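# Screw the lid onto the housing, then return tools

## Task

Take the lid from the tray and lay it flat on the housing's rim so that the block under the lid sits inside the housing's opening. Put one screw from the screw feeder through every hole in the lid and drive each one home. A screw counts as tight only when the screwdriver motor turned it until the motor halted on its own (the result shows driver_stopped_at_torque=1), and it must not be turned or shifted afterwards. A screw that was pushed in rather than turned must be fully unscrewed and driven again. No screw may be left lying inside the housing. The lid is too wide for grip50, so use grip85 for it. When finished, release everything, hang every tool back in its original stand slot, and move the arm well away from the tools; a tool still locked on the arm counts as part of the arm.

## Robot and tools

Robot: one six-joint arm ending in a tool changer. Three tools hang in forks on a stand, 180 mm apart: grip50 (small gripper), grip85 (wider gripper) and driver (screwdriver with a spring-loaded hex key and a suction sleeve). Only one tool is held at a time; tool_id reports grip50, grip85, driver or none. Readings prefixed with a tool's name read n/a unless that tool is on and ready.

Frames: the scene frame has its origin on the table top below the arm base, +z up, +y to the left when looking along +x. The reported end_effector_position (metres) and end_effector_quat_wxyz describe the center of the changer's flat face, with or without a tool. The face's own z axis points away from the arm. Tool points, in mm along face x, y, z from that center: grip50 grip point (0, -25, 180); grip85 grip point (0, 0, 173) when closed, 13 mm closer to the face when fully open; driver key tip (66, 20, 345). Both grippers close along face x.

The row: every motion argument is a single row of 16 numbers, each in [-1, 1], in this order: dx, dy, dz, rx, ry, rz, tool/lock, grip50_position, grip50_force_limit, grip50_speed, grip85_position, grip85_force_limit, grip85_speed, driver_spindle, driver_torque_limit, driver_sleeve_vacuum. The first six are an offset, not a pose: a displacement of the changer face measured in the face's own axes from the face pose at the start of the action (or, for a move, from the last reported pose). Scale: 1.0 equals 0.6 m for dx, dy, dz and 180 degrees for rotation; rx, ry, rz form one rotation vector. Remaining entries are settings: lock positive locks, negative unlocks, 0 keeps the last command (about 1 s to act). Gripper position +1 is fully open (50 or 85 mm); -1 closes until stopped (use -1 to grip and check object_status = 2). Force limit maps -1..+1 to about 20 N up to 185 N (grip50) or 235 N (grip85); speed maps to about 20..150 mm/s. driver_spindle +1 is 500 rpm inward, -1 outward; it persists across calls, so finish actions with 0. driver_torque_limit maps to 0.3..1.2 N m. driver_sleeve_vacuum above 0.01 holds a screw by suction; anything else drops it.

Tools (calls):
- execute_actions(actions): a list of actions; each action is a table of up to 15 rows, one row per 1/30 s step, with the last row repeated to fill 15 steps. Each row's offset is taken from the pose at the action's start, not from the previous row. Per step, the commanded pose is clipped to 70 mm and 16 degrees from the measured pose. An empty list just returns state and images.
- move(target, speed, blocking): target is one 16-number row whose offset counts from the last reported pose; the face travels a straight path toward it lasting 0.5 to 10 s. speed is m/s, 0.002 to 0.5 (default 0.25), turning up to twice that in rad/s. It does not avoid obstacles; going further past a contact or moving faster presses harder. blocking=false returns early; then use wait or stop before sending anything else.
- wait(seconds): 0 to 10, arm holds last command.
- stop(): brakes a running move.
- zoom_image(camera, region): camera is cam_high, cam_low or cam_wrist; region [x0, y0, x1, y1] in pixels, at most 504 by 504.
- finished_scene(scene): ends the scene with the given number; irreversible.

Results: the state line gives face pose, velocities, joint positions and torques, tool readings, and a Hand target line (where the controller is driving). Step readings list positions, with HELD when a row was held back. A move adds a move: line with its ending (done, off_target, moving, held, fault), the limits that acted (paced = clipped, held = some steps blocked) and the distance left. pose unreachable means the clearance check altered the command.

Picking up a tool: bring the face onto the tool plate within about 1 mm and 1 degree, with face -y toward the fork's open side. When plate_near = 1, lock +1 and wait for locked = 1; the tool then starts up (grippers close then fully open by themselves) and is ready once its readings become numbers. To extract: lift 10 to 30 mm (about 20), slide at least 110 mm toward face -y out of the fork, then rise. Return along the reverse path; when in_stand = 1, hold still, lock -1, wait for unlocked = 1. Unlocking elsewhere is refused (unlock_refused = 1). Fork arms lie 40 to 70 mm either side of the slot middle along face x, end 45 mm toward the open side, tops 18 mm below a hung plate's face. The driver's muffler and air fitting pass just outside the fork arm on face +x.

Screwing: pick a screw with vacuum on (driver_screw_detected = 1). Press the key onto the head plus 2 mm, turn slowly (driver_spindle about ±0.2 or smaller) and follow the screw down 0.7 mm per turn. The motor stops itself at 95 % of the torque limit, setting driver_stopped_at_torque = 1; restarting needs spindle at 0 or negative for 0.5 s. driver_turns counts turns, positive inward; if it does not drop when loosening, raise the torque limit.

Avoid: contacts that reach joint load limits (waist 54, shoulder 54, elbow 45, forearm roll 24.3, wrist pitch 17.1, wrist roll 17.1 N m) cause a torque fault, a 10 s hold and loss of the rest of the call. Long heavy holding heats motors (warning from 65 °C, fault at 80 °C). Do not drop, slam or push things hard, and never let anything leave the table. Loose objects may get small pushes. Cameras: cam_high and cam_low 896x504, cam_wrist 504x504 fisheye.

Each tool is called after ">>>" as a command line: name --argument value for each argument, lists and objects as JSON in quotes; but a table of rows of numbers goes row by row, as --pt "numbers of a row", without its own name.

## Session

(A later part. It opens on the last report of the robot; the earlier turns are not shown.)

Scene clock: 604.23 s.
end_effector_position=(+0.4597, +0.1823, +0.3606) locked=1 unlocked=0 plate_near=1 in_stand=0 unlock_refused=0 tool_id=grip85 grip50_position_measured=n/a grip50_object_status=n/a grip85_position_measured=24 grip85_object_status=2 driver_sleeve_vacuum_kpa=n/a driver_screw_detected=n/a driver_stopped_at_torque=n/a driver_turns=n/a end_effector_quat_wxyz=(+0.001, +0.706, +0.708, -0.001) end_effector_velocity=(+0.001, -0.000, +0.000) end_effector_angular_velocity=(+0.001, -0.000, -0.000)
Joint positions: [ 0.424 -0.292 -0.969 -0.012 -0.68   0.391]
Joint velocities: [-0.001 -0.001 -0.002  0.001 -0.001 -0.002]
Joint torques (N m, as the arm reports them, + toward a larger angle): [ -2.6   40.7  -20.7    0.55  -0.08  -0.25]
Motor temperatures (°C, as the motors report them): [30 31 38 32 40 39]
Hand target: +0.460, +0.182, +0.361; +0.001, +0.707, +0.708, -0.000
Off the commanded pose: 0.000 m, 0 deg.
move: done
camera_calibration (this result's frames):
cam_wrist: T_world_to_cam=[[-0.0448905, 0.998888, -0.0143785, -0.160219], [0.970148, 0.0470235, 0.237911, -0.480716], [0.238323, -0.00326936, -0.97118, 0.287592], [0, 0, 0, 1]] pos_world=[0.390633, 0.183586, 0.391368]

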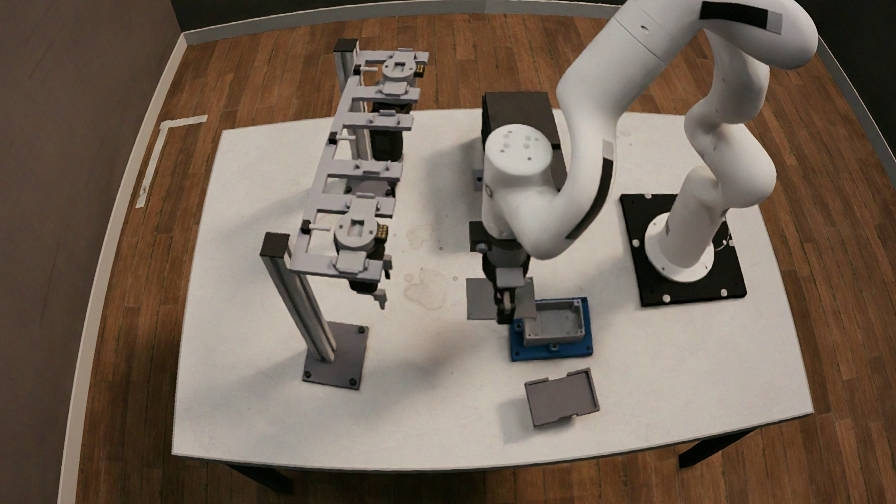

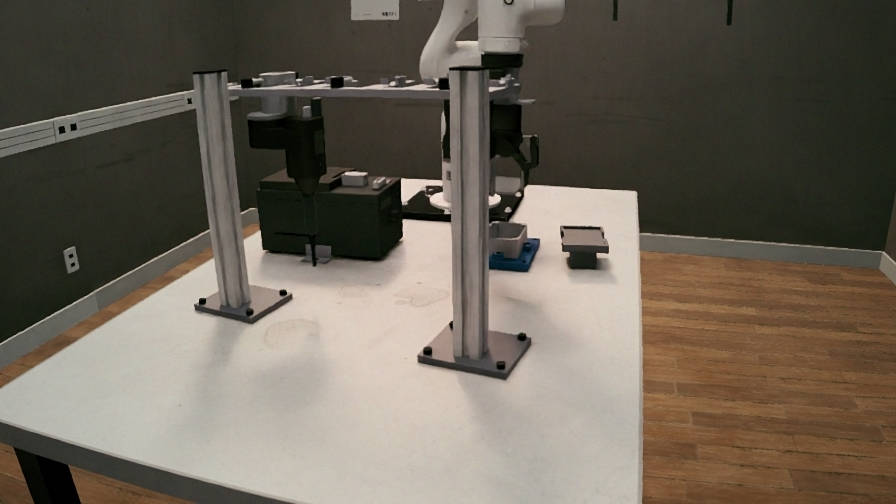

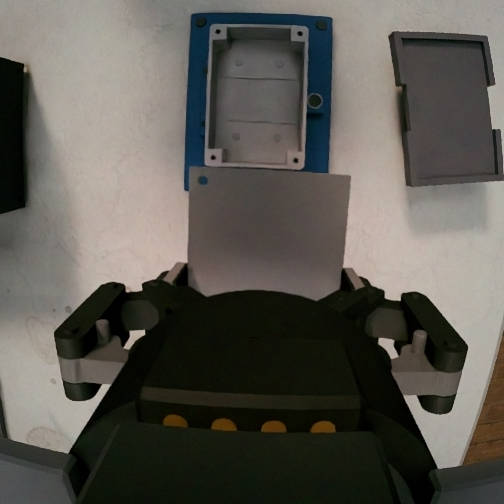

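>>> move --target '[-0.0212,-0.1893,0.15,0,0,-0.006,0,0,0,0,-1,-0.5,-0.6,0,0,0]' --speed 0.12

>>> zoom_image --camera "cam_wrist" --region '[130, 80, 410, 300]'

>>> zoom_image --camera "cam_low" --region '[470, 170, 600, 290]'

>>> zoom_image --camera "cam_high" --region '[490, 250, 630, 380]'

Scene clock: 673.93 s.
end_effector_position=(+0.3465, +0.1693, +0.2708) locked=1 unlocked=0 plate_near=1 in_stand=0 unlock_refused=0 tool_id=grip85 grip50_position_measured=n/a grip50_object_status=n/a grip85_position_measured=24 grip85_object_status=2 driver_sleeve_vacuum_kpa=n/a driver_screw_detected=n/a driver_stopped_at_torque=n/a driver_turns=n/a end_effector_quat_wxyz=(+0.001, +0.700, +0.714, -0.000) end_effector_velocity=(-0.001, -0.000, -0.001) end_effector_angular_velocity=(-0.001, +0.001, +0.001)
Joint positions: [ 0.501 -0.217 -0.614 -0.02  -0.4    0.459]
Joint velocities: [ 0.001 -0.     0.003 -0.001  0.002  0.002]
Joint torques (N m, as the arm reports them, + toward a larger angle): [ -2.11  29.36 -17.3   -0.07  -0.05  -0.34]
Motor temperatures (°C, as the motors report them): [30 31 38 32 39 39]
Hand target: +0.346, +0.169, +0.271; +0.001, +0.700, +0.714, -0.001
Off the commanded pose: 0.000 m, 0 deg.
move: done
camera_calibration (this result's frames):
cam_wrist: T_world_to_cam=[[-0.063406, 0.997884, -0.0143604, -0.146945], [0.968951, 0.0650006, 0.238556, -0.351694], [0.238985, 0.00121141, -0.971022, 0.226334], [0, 0, 0, 1]] pos_world=[0.277367, 0.16922, 0.301564]

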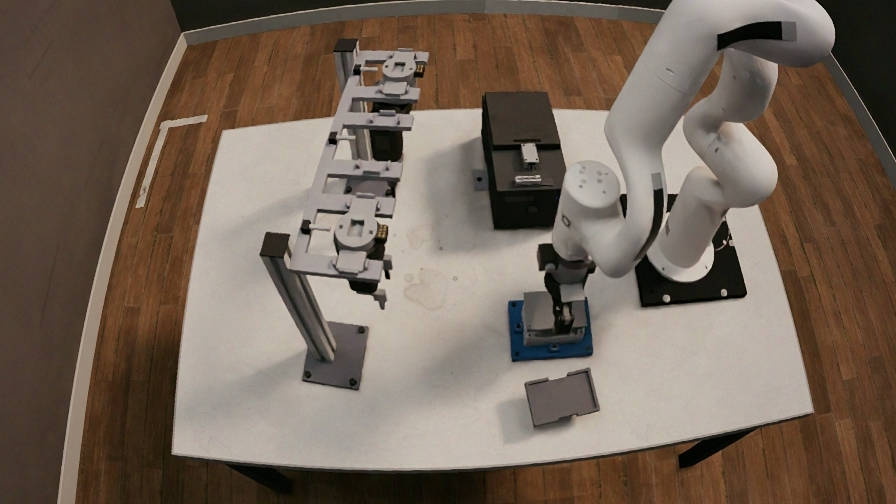

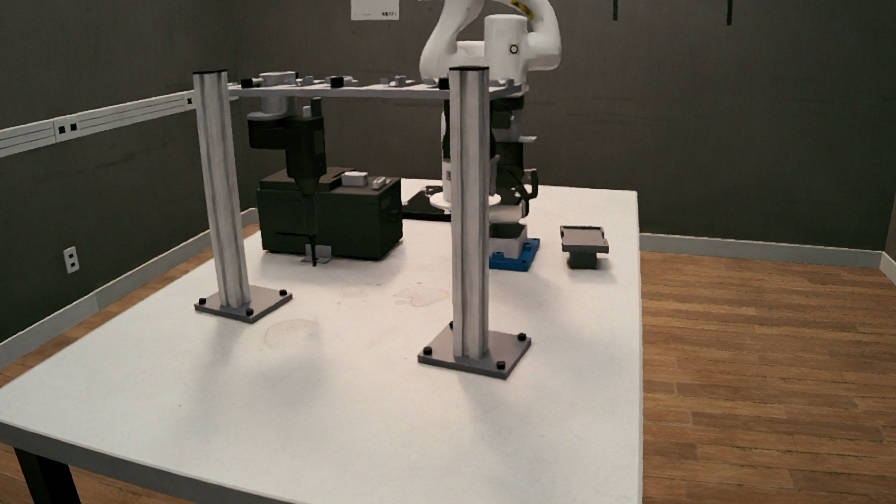

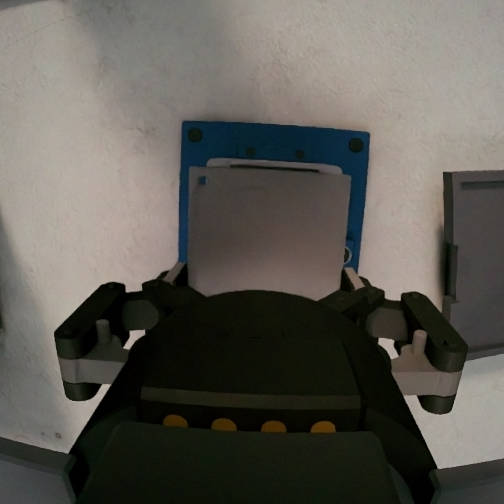

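Region (130, 80, 410, 300) of cam_wrist's 504x504 image, scaled by 1.800, with more detail than that image has; it fills the top 396 rows of this view, and the rest is white.

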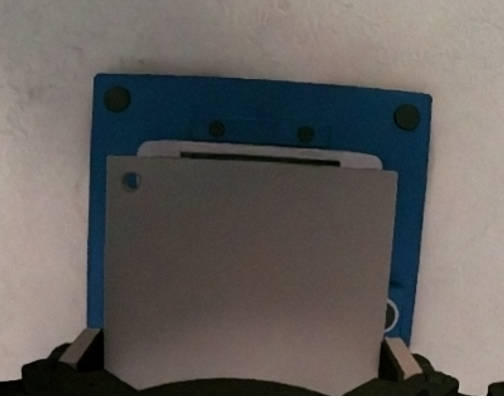

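Region (470, 170, 600, 290) of cam_low's 896x504 image, scaled by 3.877, with more detail than that image has; it fills the top 465 rows of this view, and the rest is white.

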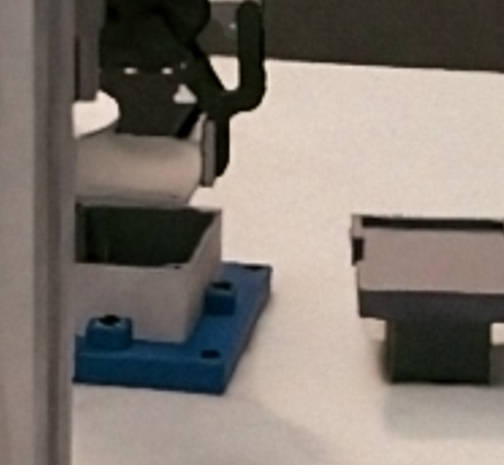

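Region (490, 250, 630, 380) of cam_high's 896x504 image, scaled by 3.600, with more detail than that image has; it fills the top 468 rows of this view, and the rest is white.

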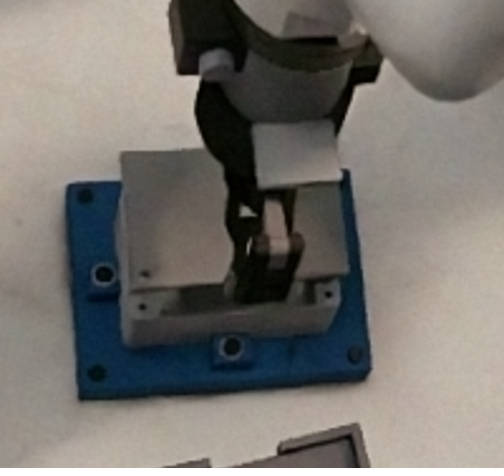

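>>> move --target '[0.0038,-0.0042,0.035,0,0,0,0,0,0,0,-1,-0.5,-0.6,0,0,0]' --speed 0.04

>>> zoom_image --camera "cam_wrist" --region '[130, 80, 410, 300]'

>>> zoom_image --camera "cam_low" --region '[470, 170, 600, 290]'

>>> zoom_image --camera "cam_high" --region '[490, 250, 630, 380]'

Scene clock: 708.37 s.
end_effector_position=(+0.3440, +0.1714, +0.2499) locked=1 unlocked=0 plate_near=1 in_stand=0 unlock_refused=0 tool_id=grip85 grip50_position_measured=n/a grip50_object_status=n/a grip85_position_measured=24 grip85_object_status=2 driver_sleeve_vacuum_kpa=n/a driver_screw_detected=n/a driver_stopped_at_torque=n/a driver_turns=n/a end_effector_quat_wxyz=(+0.001, +0.700, +0.714, -0.000) end_effector_velocity=(+0.000, +0.000, -0.000) end_effector_angular_velocity=(+0.001, -0.002, -0.000)
Joint positions: [ 0.508 -0.264 -0.605 -0.023 -0.344  0.47 ]
Joint velocities: [ 0.    -0.001 -0.    -0.001  0.003  0.001]
Joint torques (N m, as the arm reports them, + toward a larger angle): [ -2.47  30.57 -15.57   0.2   -0.1   -0.35]
Motor temperatures (°C, as the motors report them): [30 31 38 32 39 39]
Hand target: +0.344, +0.171, +0.250; +0.001, +0.700, +0.714, -0.000
Off the commanded pose: 0.000 m, 0 deg.
move: done
camera_calibration (this result's frames):
cam_wrist: T_world_to_cam=[[-0.0633636, 0.997887, -0.0143589, -0.149579], [0.968913, 0.0649589, 0.238722, -0.344454], [0.23915, 0.00121376, -0.970982, 0.206552], [0, 0, 0, 1]] pos_world=[0.274871, 0.171388, 0.280639]

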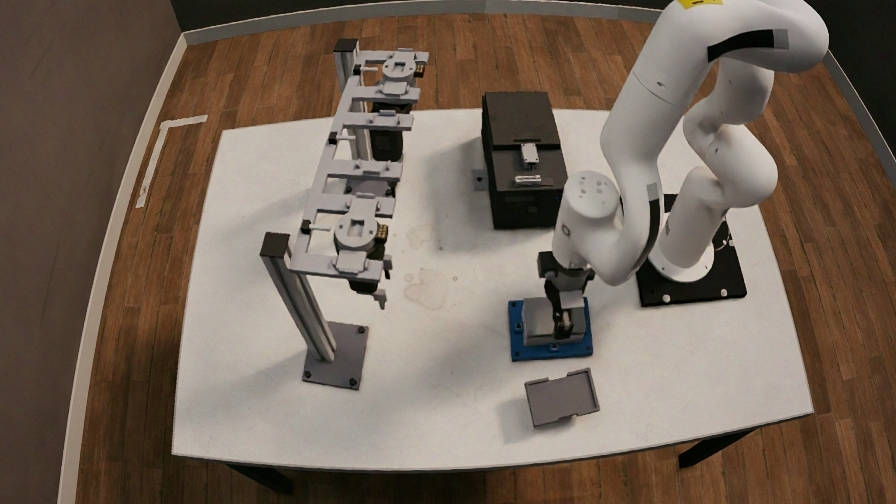

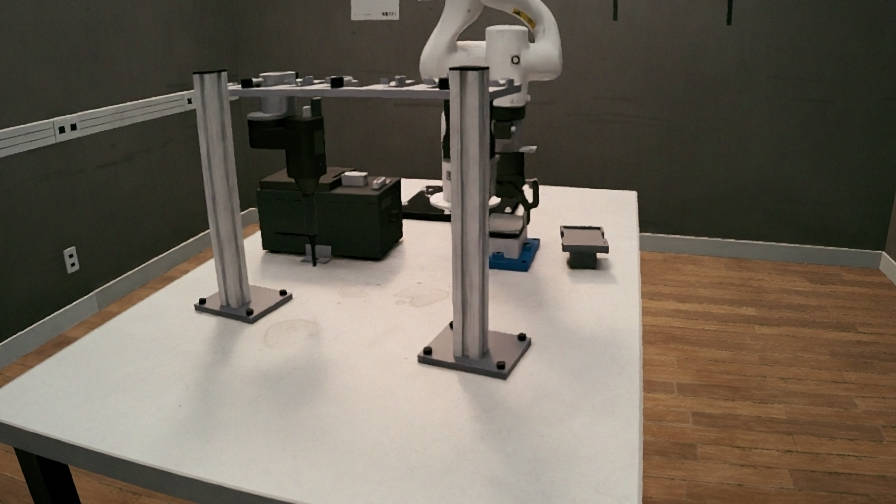

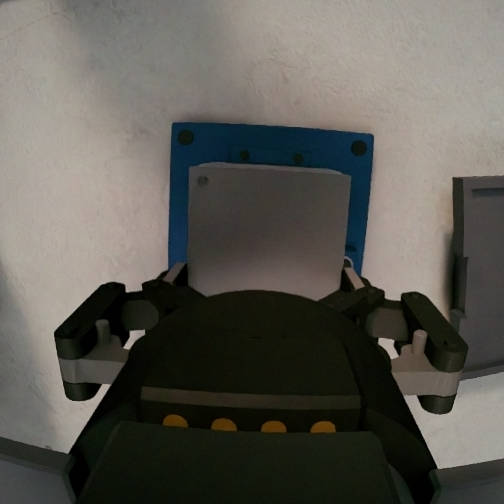

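Region (130, 80, 410, 300) of cam_wrist's 504x504 image, scaled by 1.800, with more detail than that image has; it fills the top 396 rows of this view, and the rest is white.

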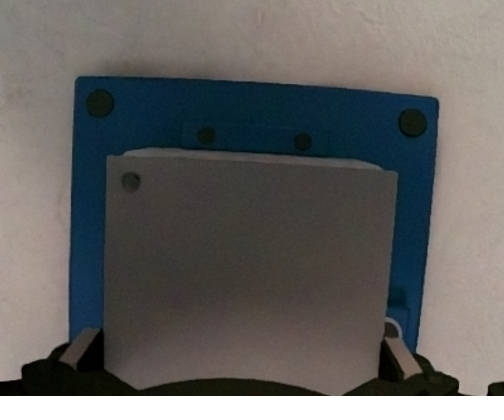

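Region (470, 170, 600, 290) of cam_low's 896x504 image, scaled by 3.877, with more detail than that image has; it fills the top 465 rows of this view, and the rest is white.

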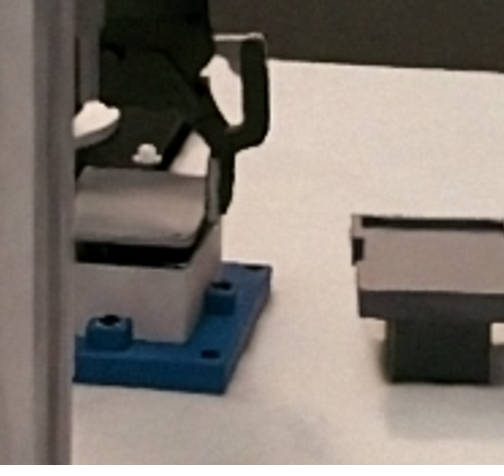

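Region (490, 250, 630, 380) of cam_high's 896x504 image, scaled by 3.600, with more detail than that image has; it fills the top 468 rows of this view, and the rest is white.

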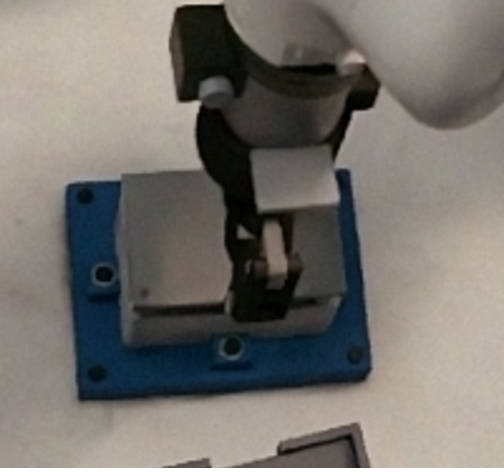

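>>> move --target '[0,-0.002,0.013,0,0,0,0,0,0,0,-1,-0.5,-0.6,0,0,0]' --speed 0.015

>>> zoom_image --camera "cam_wrist" --region '[130, 80, 410, 300]'

>>> zoom_image --camera "cam_low" --region '[470, 170, 600, 290]'

Scene clock: 728.83 s.
end_effector_position=(+0.3428, +0.1714, +0.2422) locked=1 unlocked=0 plate_near=1 in_stand=0 unlock_refused=0 tool_id=grip85 grip50_position_measured=n/a grip50_object_status=n/a grip85_position_measured=24 grip85_object_status=2 driver_sleeve_vacuum_kpa=n/a driver_screw_detected=n/a driver_stopped_at_torque=n/a driver_turns=n/a end_effector_quat_wxyz=(+0.001, +0.700, +0.714, -0.000) end_effector_velocity=(+0.001, +0.000, -0.001) end_effector_angular_velocity=(+0.001, -0.002, -0.001)
Joint positions: [ 0.51  -0.281 -0.601 -0.025 -0.322  0.473]
Joint velocities: [ 0.    -0.003 -0.001 -0.     0.004  0.001]
Joint torques (N m, as the arm reports them, + toward a larger angle): [ -2.13  32.08 -15.39  -0.28  -0.04  -0.28]
Motor temperatures (°C, as the motors report them): [30 31 38 32 39 39]
Hand target: +0.343, +0.171, +0.242; +0.001, +0.700, +0.714, -0.000
Off the commanded pose: 0.000 m, 0 deg.
move: done
camera_calibration (this result's frames):
cam_wrist: T_world_to_cam=[[-0.0633568, 0.997887, -0.0144134, -0.149694], [0.968928, 0.0649653, 0.238661, -0.341435], [0.239093, 0.00115522, -0.970996, 0.199359], [0, 0, 0, 1]] pos_world=[0.273676, 0.171328, 0.272906]

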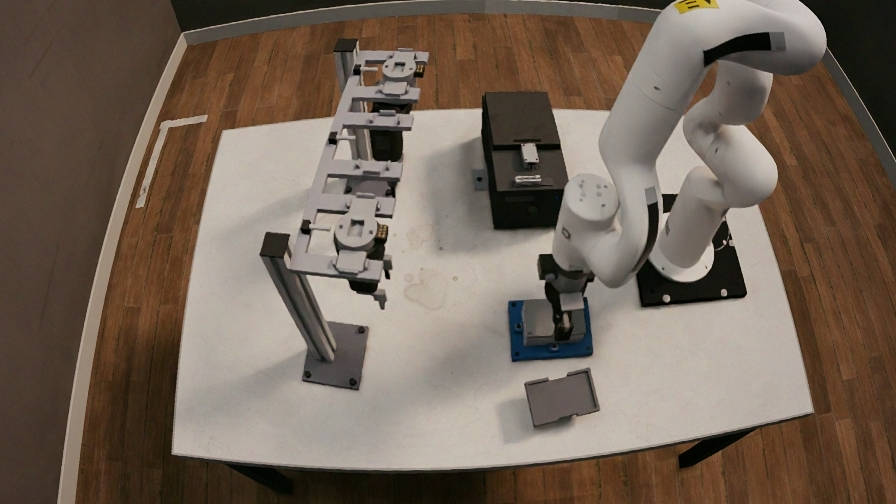

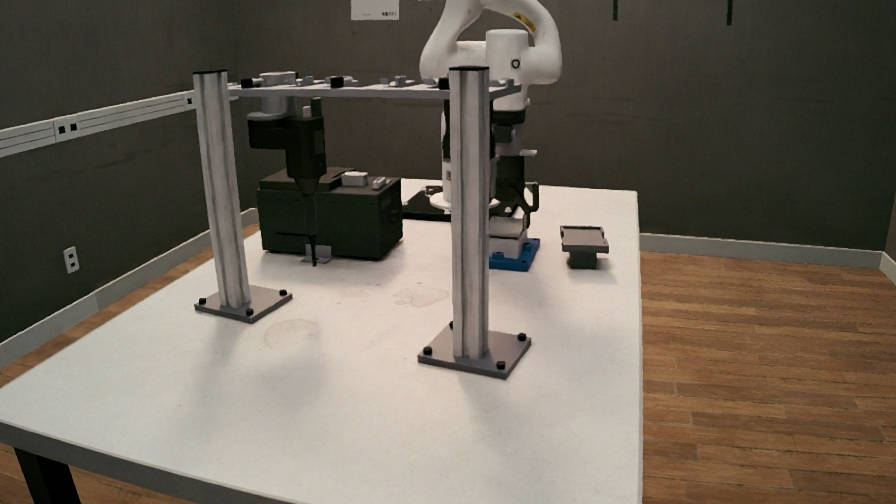

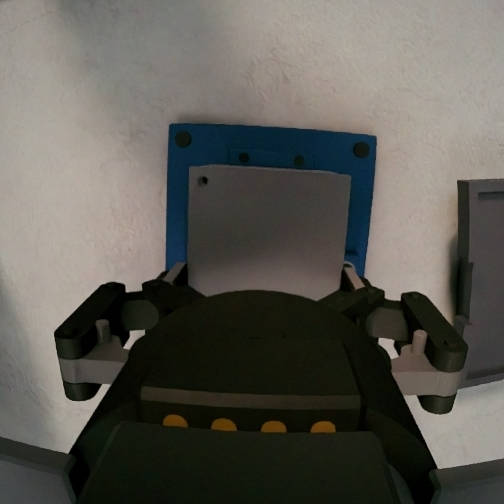

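Region (130, 80, 410, 300) of cam_wrist's 504x504 image, scaled by 1.800, with more detail than that image has; it fills the top 396 rows of this view, and the rest is white.

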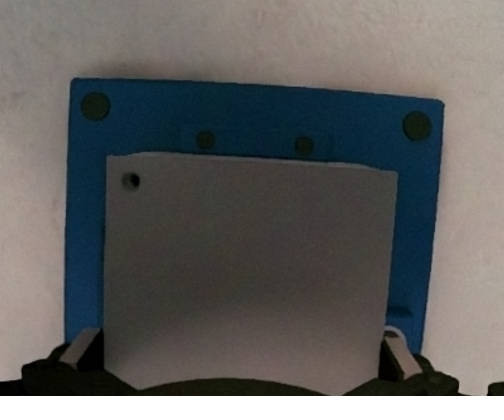

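Region (470, 170, 600, 290) of cam_low's 896x504 image, scaled by 3.877, with more detail than that image has; it fills the top 465 rows of this view, and the rest is white.

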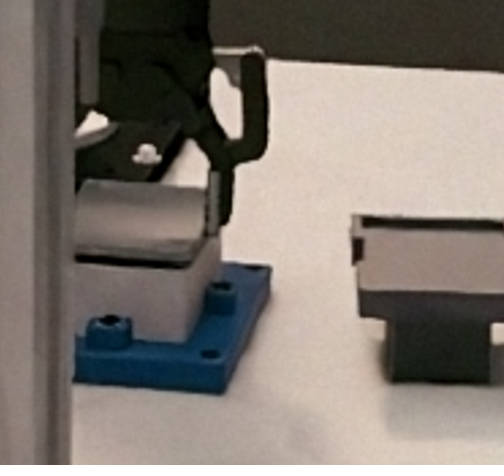

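>>> execute_actions --actions '[[[0,0,0.004,0,0,0,0,0,0,0,-1,-0.5,-0.6,0,0,0]],[[0,0,0.003,0,0,0,0,0,0,0,-1,-0.5,-0.6,0,0,0]]]'

>>> zoom_image --camera "cam_low" --region '[480, 200, 560, 280]'

Scene clock: 739.00 s.
end_effector_position=(+0.3430, +0.1715, +0.2386) locked=1 unlocked=0 plate_near=1 in_stand=0 unlock_refused=0 tool_id=grip85 grip50_position_measured=n/a grip50_object_status=n/a grip85_position_measured=24 grip85_object_status=2 driver_sleeve_vacuum_kpa=n/a driver_screw_detected=n/a driver_stopped_at_torque=n/a driver_turns=n/a end_effector_quat_wxyz=(+0.001, +0.700, +0.714, -0.000) end_effector_velocity=(-0.000, -0.000, -0.001) end_effector_angular_velocity=(+0.000, -0.001, +0.003)
Joint positions: [ 0.51  -0.291 -0.601 -0.025 -0.313  0.474]
Joint velocities: [-0.    -0.001  0.001 -0.001  0.003 -0.002]
Joint torques (N m, as the arm reports them, + toward a larger angle): [-4.88 10.81 -9.49 -0.48  3.71 -0.81]
Motor temperatures (°C, as the motors report them): [30 31 38 32 39 39]
Hand target: +0.343, +0.171, +0.238; +0.001, +0.700, +0.714, -0.000
Off the commanded pose: 0.001 m, 0 deg.
Step readings (end_effector_position; steps 1 to 15: 1st action; 16 to 30: 2nd action):
0: (+0.3428, +0.1714, +0.2421)
1: (+0.3428, +0.1714, +0.2421)
2: (+0.3428, +0.1714, +0.2418)
4: (+0.3428, +0.1714, +0.2406)
8: (+0.3427, +0.1713, +0.2398)
15: (+0.3427, +0.1713, +0.2398)
16: (+0.3427, +0.1713, +0.2398)
17: (+0.3428, +0.1713, +0.2396)
19: (+0.3430, +0.1715, +0.2390)
23: (+0.3430, +0.1715, +0.2388)
30: end_effector_position above
camera_calibration (this result's frames):
cam_wrist: T_world_to_cam=[[-0.063227, 0.997893, -0.0145856, -0.149842], [0.968994, 0.0648807, 0.238414, -0.340721], [0.238858, 0.000940813, -0.971054, 0.195934], [0, 0, 0, 1]] pos_world=[0.273882, 0.171448, 0.26931]

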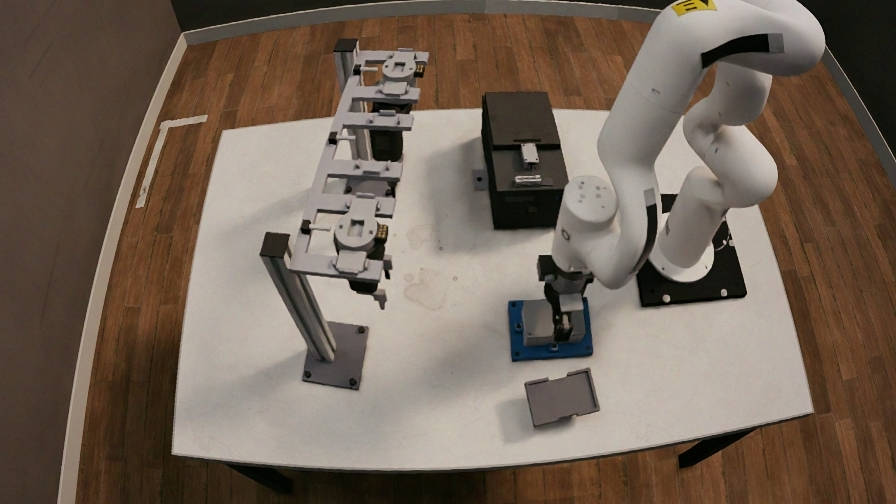

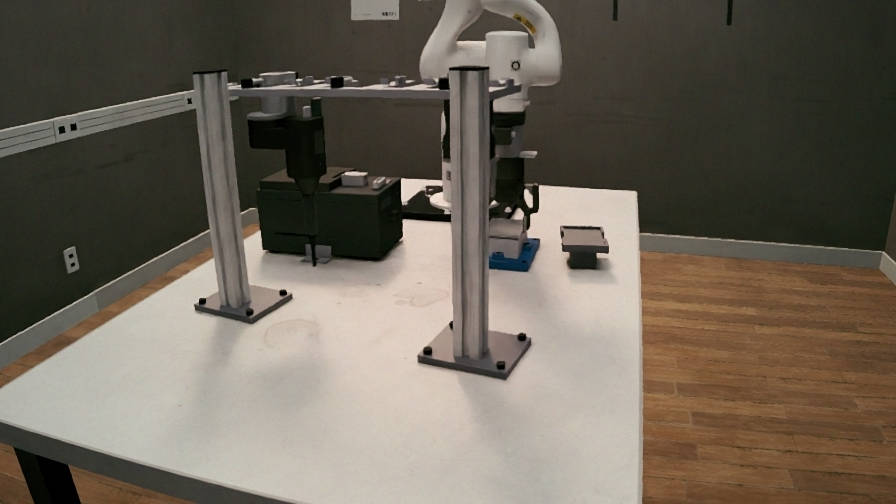

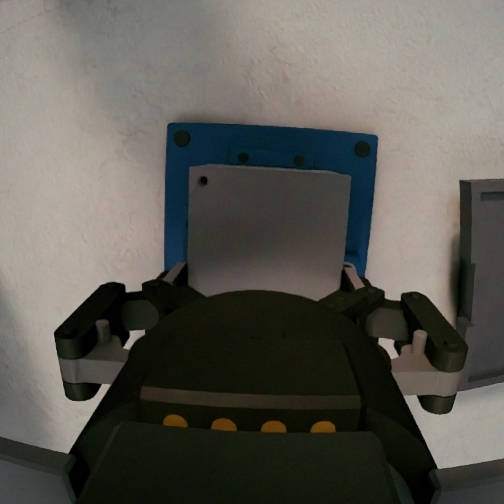

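Region (480, 200, 560, 280) of cam_low's 896x504 image, scaled by 6.300, with more detail than that image has.

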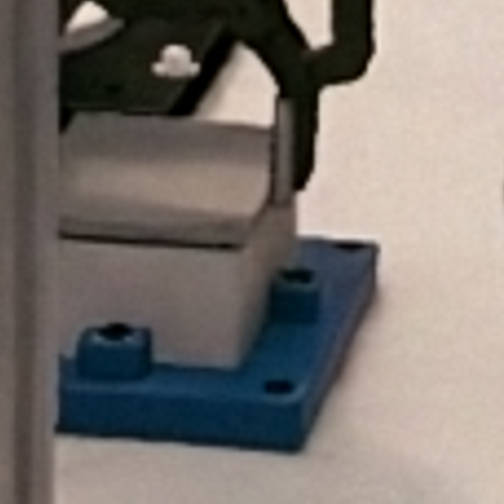

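>>> zoom_image --camera "cam_wrist" --region '[150, 140, 390, 320]'

>>> zoom_image --camera "cam_high" --region '[500, 270, 610, 370]'

Region (150, 140, 390, 320) of cam_wrist's 504x504 image, scaled by 2.100, with more detail than that image has; it fills the top 378 rows of this view, and the rest is white.

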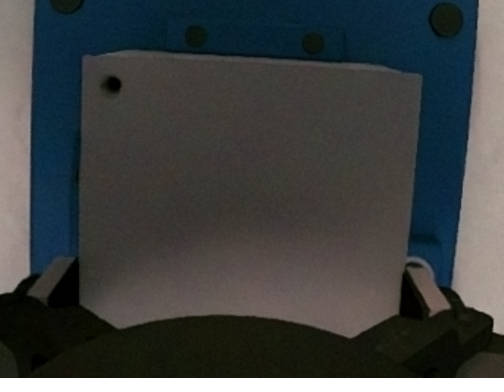

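Region (500, 270, 610, 370) of cam_high's 896x504 image, scaled by 4.582, with more detail than that image has; it fills the top 458 rows of this view, and the rest is white.

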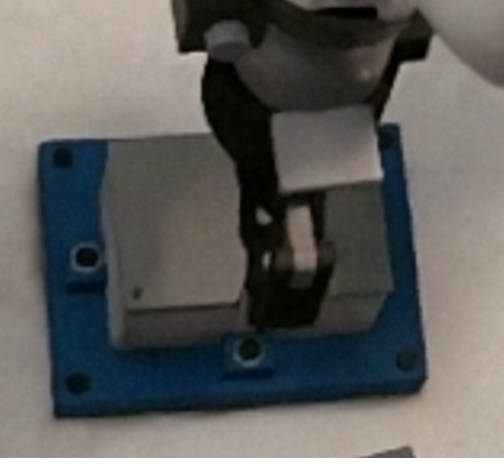

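>>> execute_actions --actions '[[[0,-0.0008,-0.0008,0,0,0,0,0,0,0,-1,-0.5,-0.6,0,0,0]],[[0,0,0,0,0,0,0,0,0,0,1,-0.5,-0.8,0,0,0]],[[0,0,0,0,0,0,0,0,0,0,1,-0.5,-0.8,0,0,0]]]'

>>> zoom_image --camera "cam_low" --region '[480, 200, 560, 280]'

Scene clock: 766.93 s.
end_effector_position=(+0.3424, +0.1715, +0.2392) locked=1 unlocked=0 plate_near=1 in_stand=0 unlock_refused=0 tool_id=grip85 grip50_position_measured=n/a grip50_object_status=n/a grip85_position_measured=3 grip85_object_status=3 driver_sleeve_vacuum_kpa=n/a driver_screw_detected=n/a driver_stopped_at_torque=n/a driver_turns=n/a end_effector_quat_wxyz=(+0.001, +0.700, +0.714, -0.001) end_effector_velocity=(+0.000, +0.001, +0.000) end_effector_angular_velocity=(+0.001, -0.001, +0.000)
Joint positions: [ 0.51  -0.289 -0.6   -0.025 -0.316  0.474]
Joint velocities: [ 0.001  0.    -0.001  0.     0.001  0.   ]
Joint torques (N m, as the arm reports them, + toward a larger angle): [ -2.27  29.6  -14.78  -0.5   -0.08  -0.17]
Motor temperatures (°C, as the motors report them): [30 31 37 32 40 39]
Hand target: +0.342, +0.171, +0.239; +0.001, +0.700, +0.714, -0.001
Off the commanded pose: 0.000 m, 0 deg.
Step readings (end_effector_position; steps 1 to 15: 1st action; 16 to 30: 2nd action; 31 to 45: 3rd action):
0: (+0.3427, +0.1713, +0.2380)
1: (+0.3427, +0.1713, +0.2380)
2: (+0.3427, +0.1713, +0.2382)
4: (+0.3425, +0.1714, +0.2388)
8: (+0.3424, +0.1716, +0.2394)
15: (+0.3424, +0.1715, +0.2393)
16: (+0.3425, +0.1715, +0.2393)
17: (+0.3424, +0.1715, +0.2392)
19: (+0.3421, +0.1713, +0.2390)
23: (+0.3422, +0.1714, +0.2391)
30: (+0.3424, +0.1715, +0.2392)
31: (+0.3424, +0.1715, +0.2392)
32: (+0.3424, +0.1715, +0.2392)
34: (+0.3424, +0.1715, +0.2392)
38: (+0.3424, +0.1715, +0.2392)
45: end_effector_position above
camera_calibration (this result's frames):
cam_wrist: T_world_to_cam=[[-0.0635704, 0.997866, -0.0149178, -0.149697], [0.969144, 0.0652941, 0.237689, -0.340285], [0.238156, 0.000652448, -0.971227, 0.19707], [0, 0, 0, 1]] pos_world=[0.273336, 0.171467, 0.270048]

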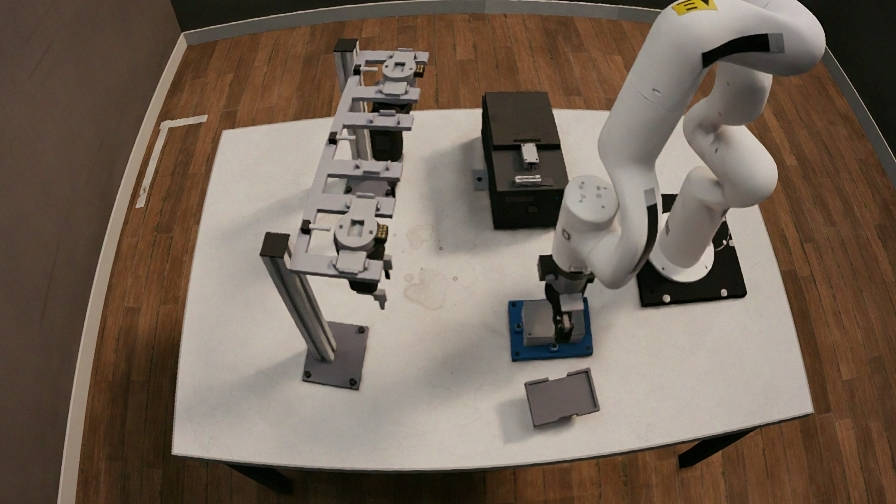

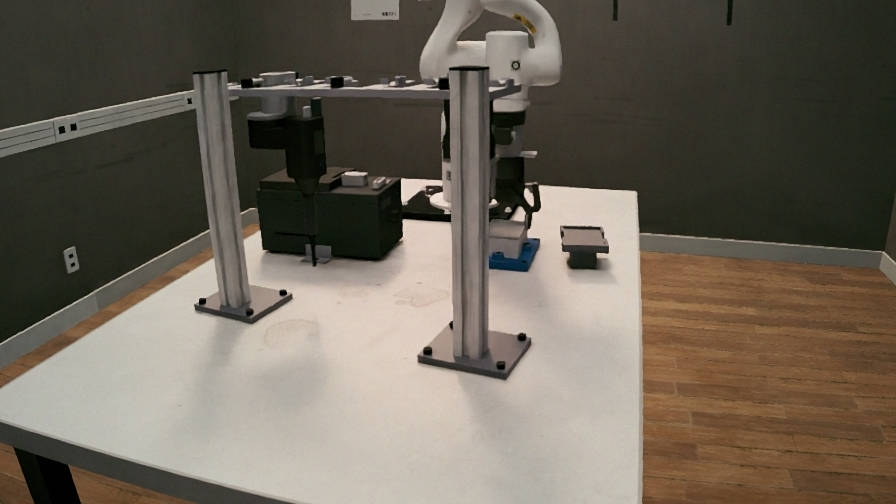

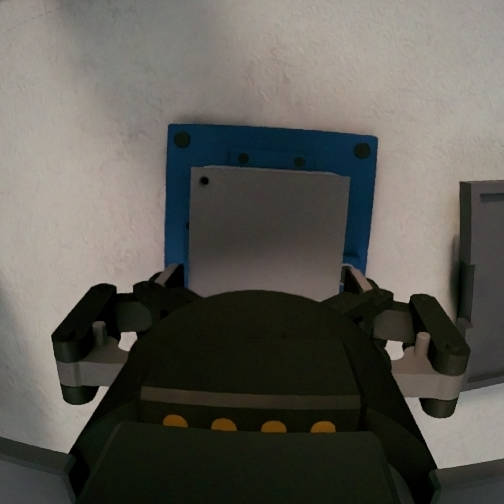

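Region (480, 200, 560, 280) of cam_low's 896x504 image, scaled by 6.300, with more detail than that image has.

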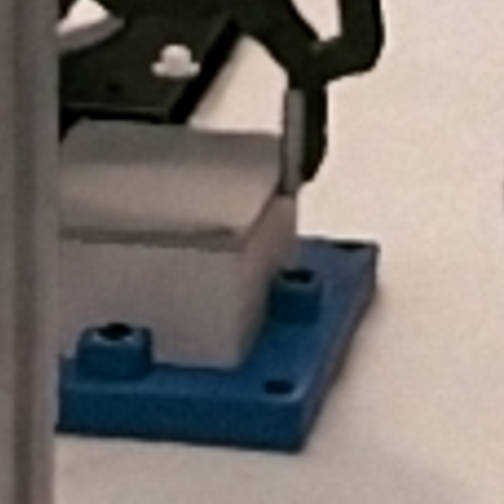

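Lid dropped and the gap closed. Lift up and inspect.

>>> move --target '[0,0.1,-0.2,0,0,0,0,0,0,0,1,-0.5,-0.8,0,0,0]' --speed 0.15

>>> zoom_image --camera "cam_wrist" --region '[130, 20, 410, 280]'

>>> zoom_image --camera "cam_low" --region '[480, 200, 560, 280]'

>>> zoom_image --camera "cam_high" --region '[500, 270, 610, 370]'

Scene clock: 776.13 s.
end_effector_position=(+0.4021, +0.1731, +0.3589) locked=1 unlocked=0 plate_near=1 in_stand=0 unlock_refused=0 tool_id=grip85 grip50_position_measured=n/a grip50_object_status=n/a grip85_position_measured=3 grip85_object_status=3 driver_sleeve_vacuum_kpa=n/a driver_screw_detected=n/a driver_stopped_at_torque=n/a driver_turns=n/a end_effector_quat_wxyz=(+0.001, +0.700, +0.714, -0.001) end_effector_velocity=(+0.001, +0.001, +0.002) end_effector_angular_velocity=(+0.001, -0.001, -0.000)
Joint positions: [ 0.453 -0.165 -0.808 -0.013 -0.648  0.403]
Joint velocities: [-0.    -0.    -0.005  0.001 -0.003 -0.001]
Joint torques (N m, as the arm reports them, + toward a larger angle): [ -2.17  31.84 -19.65   0.15   0.01  -0.33]
Motor temperatures (°C, as the motors report them): [30 31 37 32 40 39]
Hand target: +0.402, +0.173, +0.359; +0.001, +0.700, +0.714, -0.001
Off the commanded pose: 0.000 m, 0 deg.
move: done
camera_calibration (this result's frames):
cam_wrist: T_world_to_cam=[[-0.0638854, 0.997847, -0.0148152, -0.145656], [0.969328, 0.0655762, 0.236863, -0.426529], [0.237324, 0.00077132, -0.97143, 0.299424], [0, 0, 0, 1]] pos_world=[0.333081, 0.173081, 0.389741]

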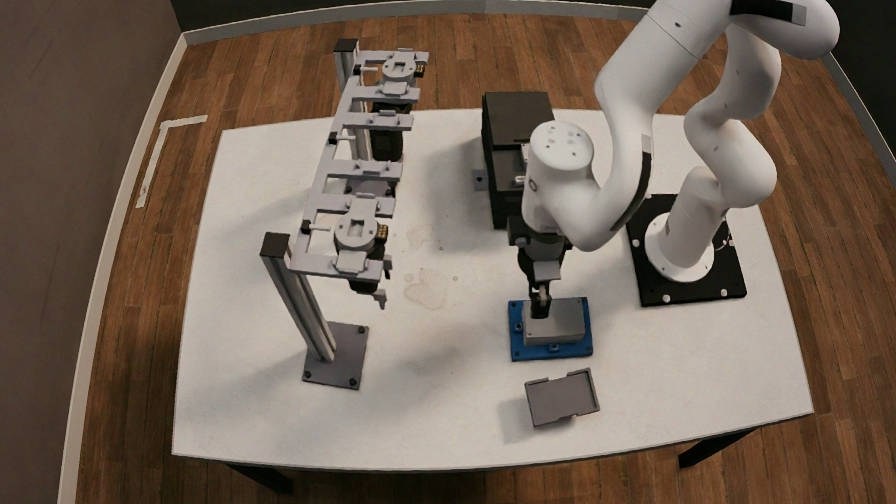

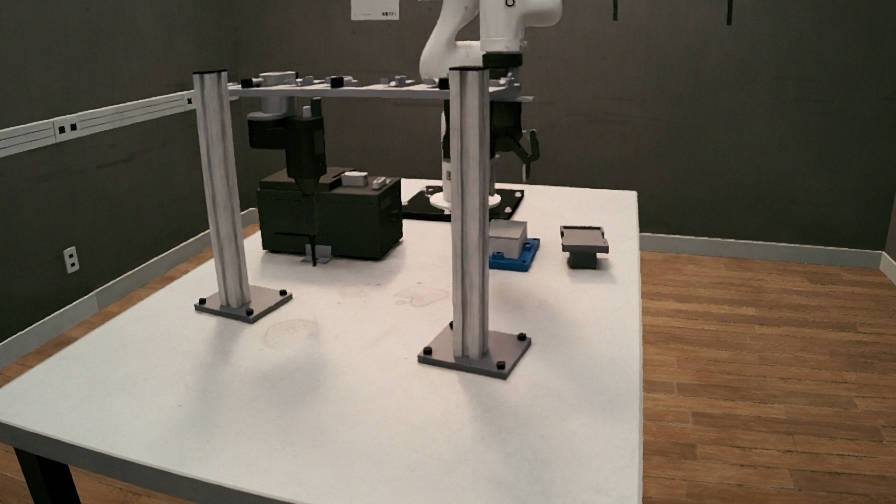

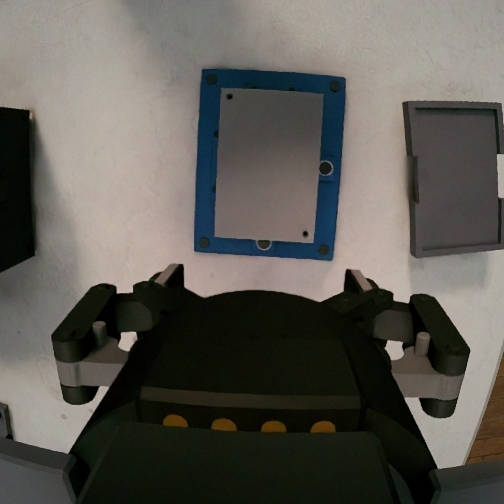

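Region (130, 20, 410, 280) of cam_wrist's 504x504 image, scaled by 1.800, with more detail than that image has; it fills the top 468 rows of this view, and the rest is white.

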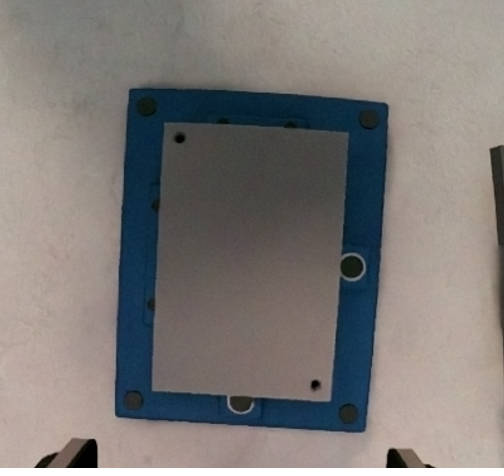

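Region (480, 200, 560, 280) of cam_low's 896x504 image, scaled by 6.300, with more detail than that image has.

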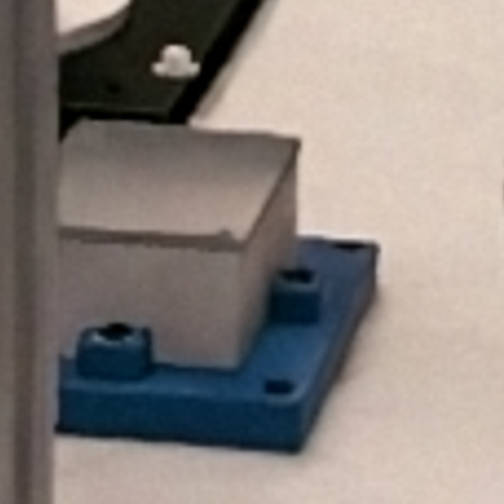

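Region (500, 270, 610, 370) of cam_high's 896x504 image, scaled by 4.582, with more detail than that image has; it fills the top 458 rows of this view, and the rest is white.

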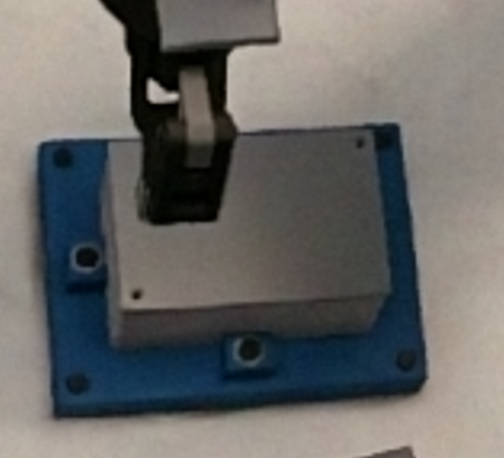

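>>> move --target '[-0.269,0.184,-0.1198,0,0,0.05,0,0,0,0,1,0,0,0,0,0]' --speed 0.3

Scene clock: 794.30 s.
end_effector_position=(+0.5155, +0.0145, +0.4311) locked=1 unlocked=0 plate_near=1 in_stand=0 unlock_refused=0 tool_id=grip85 grip50_position_measured=n/a grip50_object_status=n/a grip85_position_measured=3 grip85_object_status=3 driver_sleeve_vacuum_kpa=n/a driver_screw_detected=n/a driver_stopped_at_torque=n/a driver_turns=n/a end_effector_quat_wxyz=(+0.001, +0.753, +0.658, -0.001) end_effector_velocity=(+0.002, -0.001, +0.002) end_effector_angular_velocity=(-0.000, -0.003, -0.001)
Joint positions: [ 0.076 -0.254 -1.1   -0.012 -0.847  0.179]
Joint velocities: [-0.002 -0.002 -0.006 -0.    -0.001 -0.001]
Joint torques (N m, as the arm reports them, + toward a larger angle): [ -1.07  39.66 -21.53   0.15  -0.03  -0.21]
Motor temperatures (°C, as the motors report them): [30 31 38 32 40 39]
Hand target: +0.516, +0.014, +0.431; +0.001, +0.753, +0.657, -0.001
Off the commanded pose: 0.000 m, 0 deg.
move: done
camera_calibration (this result's frames):
cam_wrist: T_world_to_cam=[[0.0923578, 0.995612, -0.0150516, -0.0595031], [0.967641, -0.0861777, 0.237159, -0.540236], [0.234822, -0.036468, -0.971354, 0.344632], [0, 0, 0, 1]] pos_world=[0.447323, 0.0252538, 0.461986]

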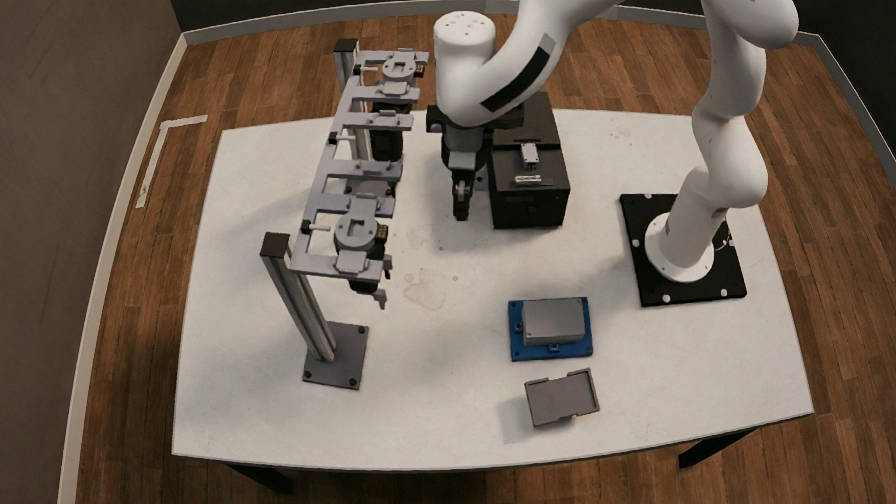

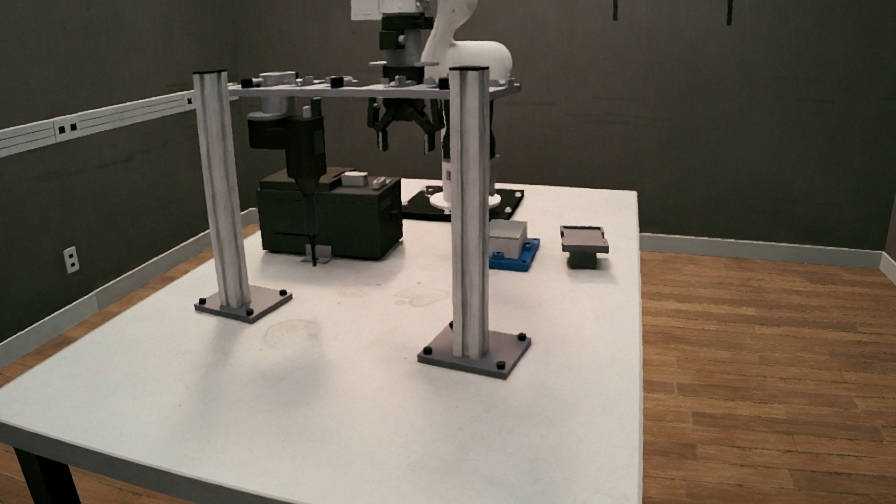

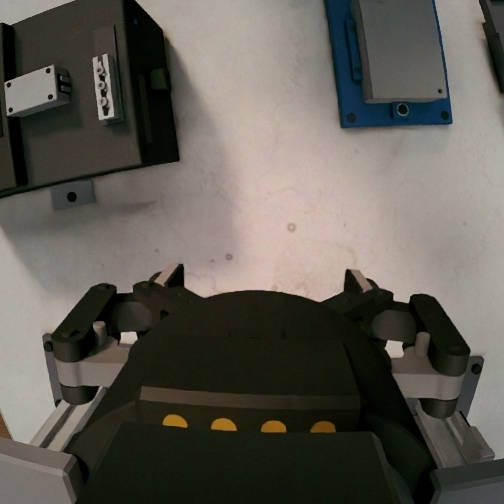

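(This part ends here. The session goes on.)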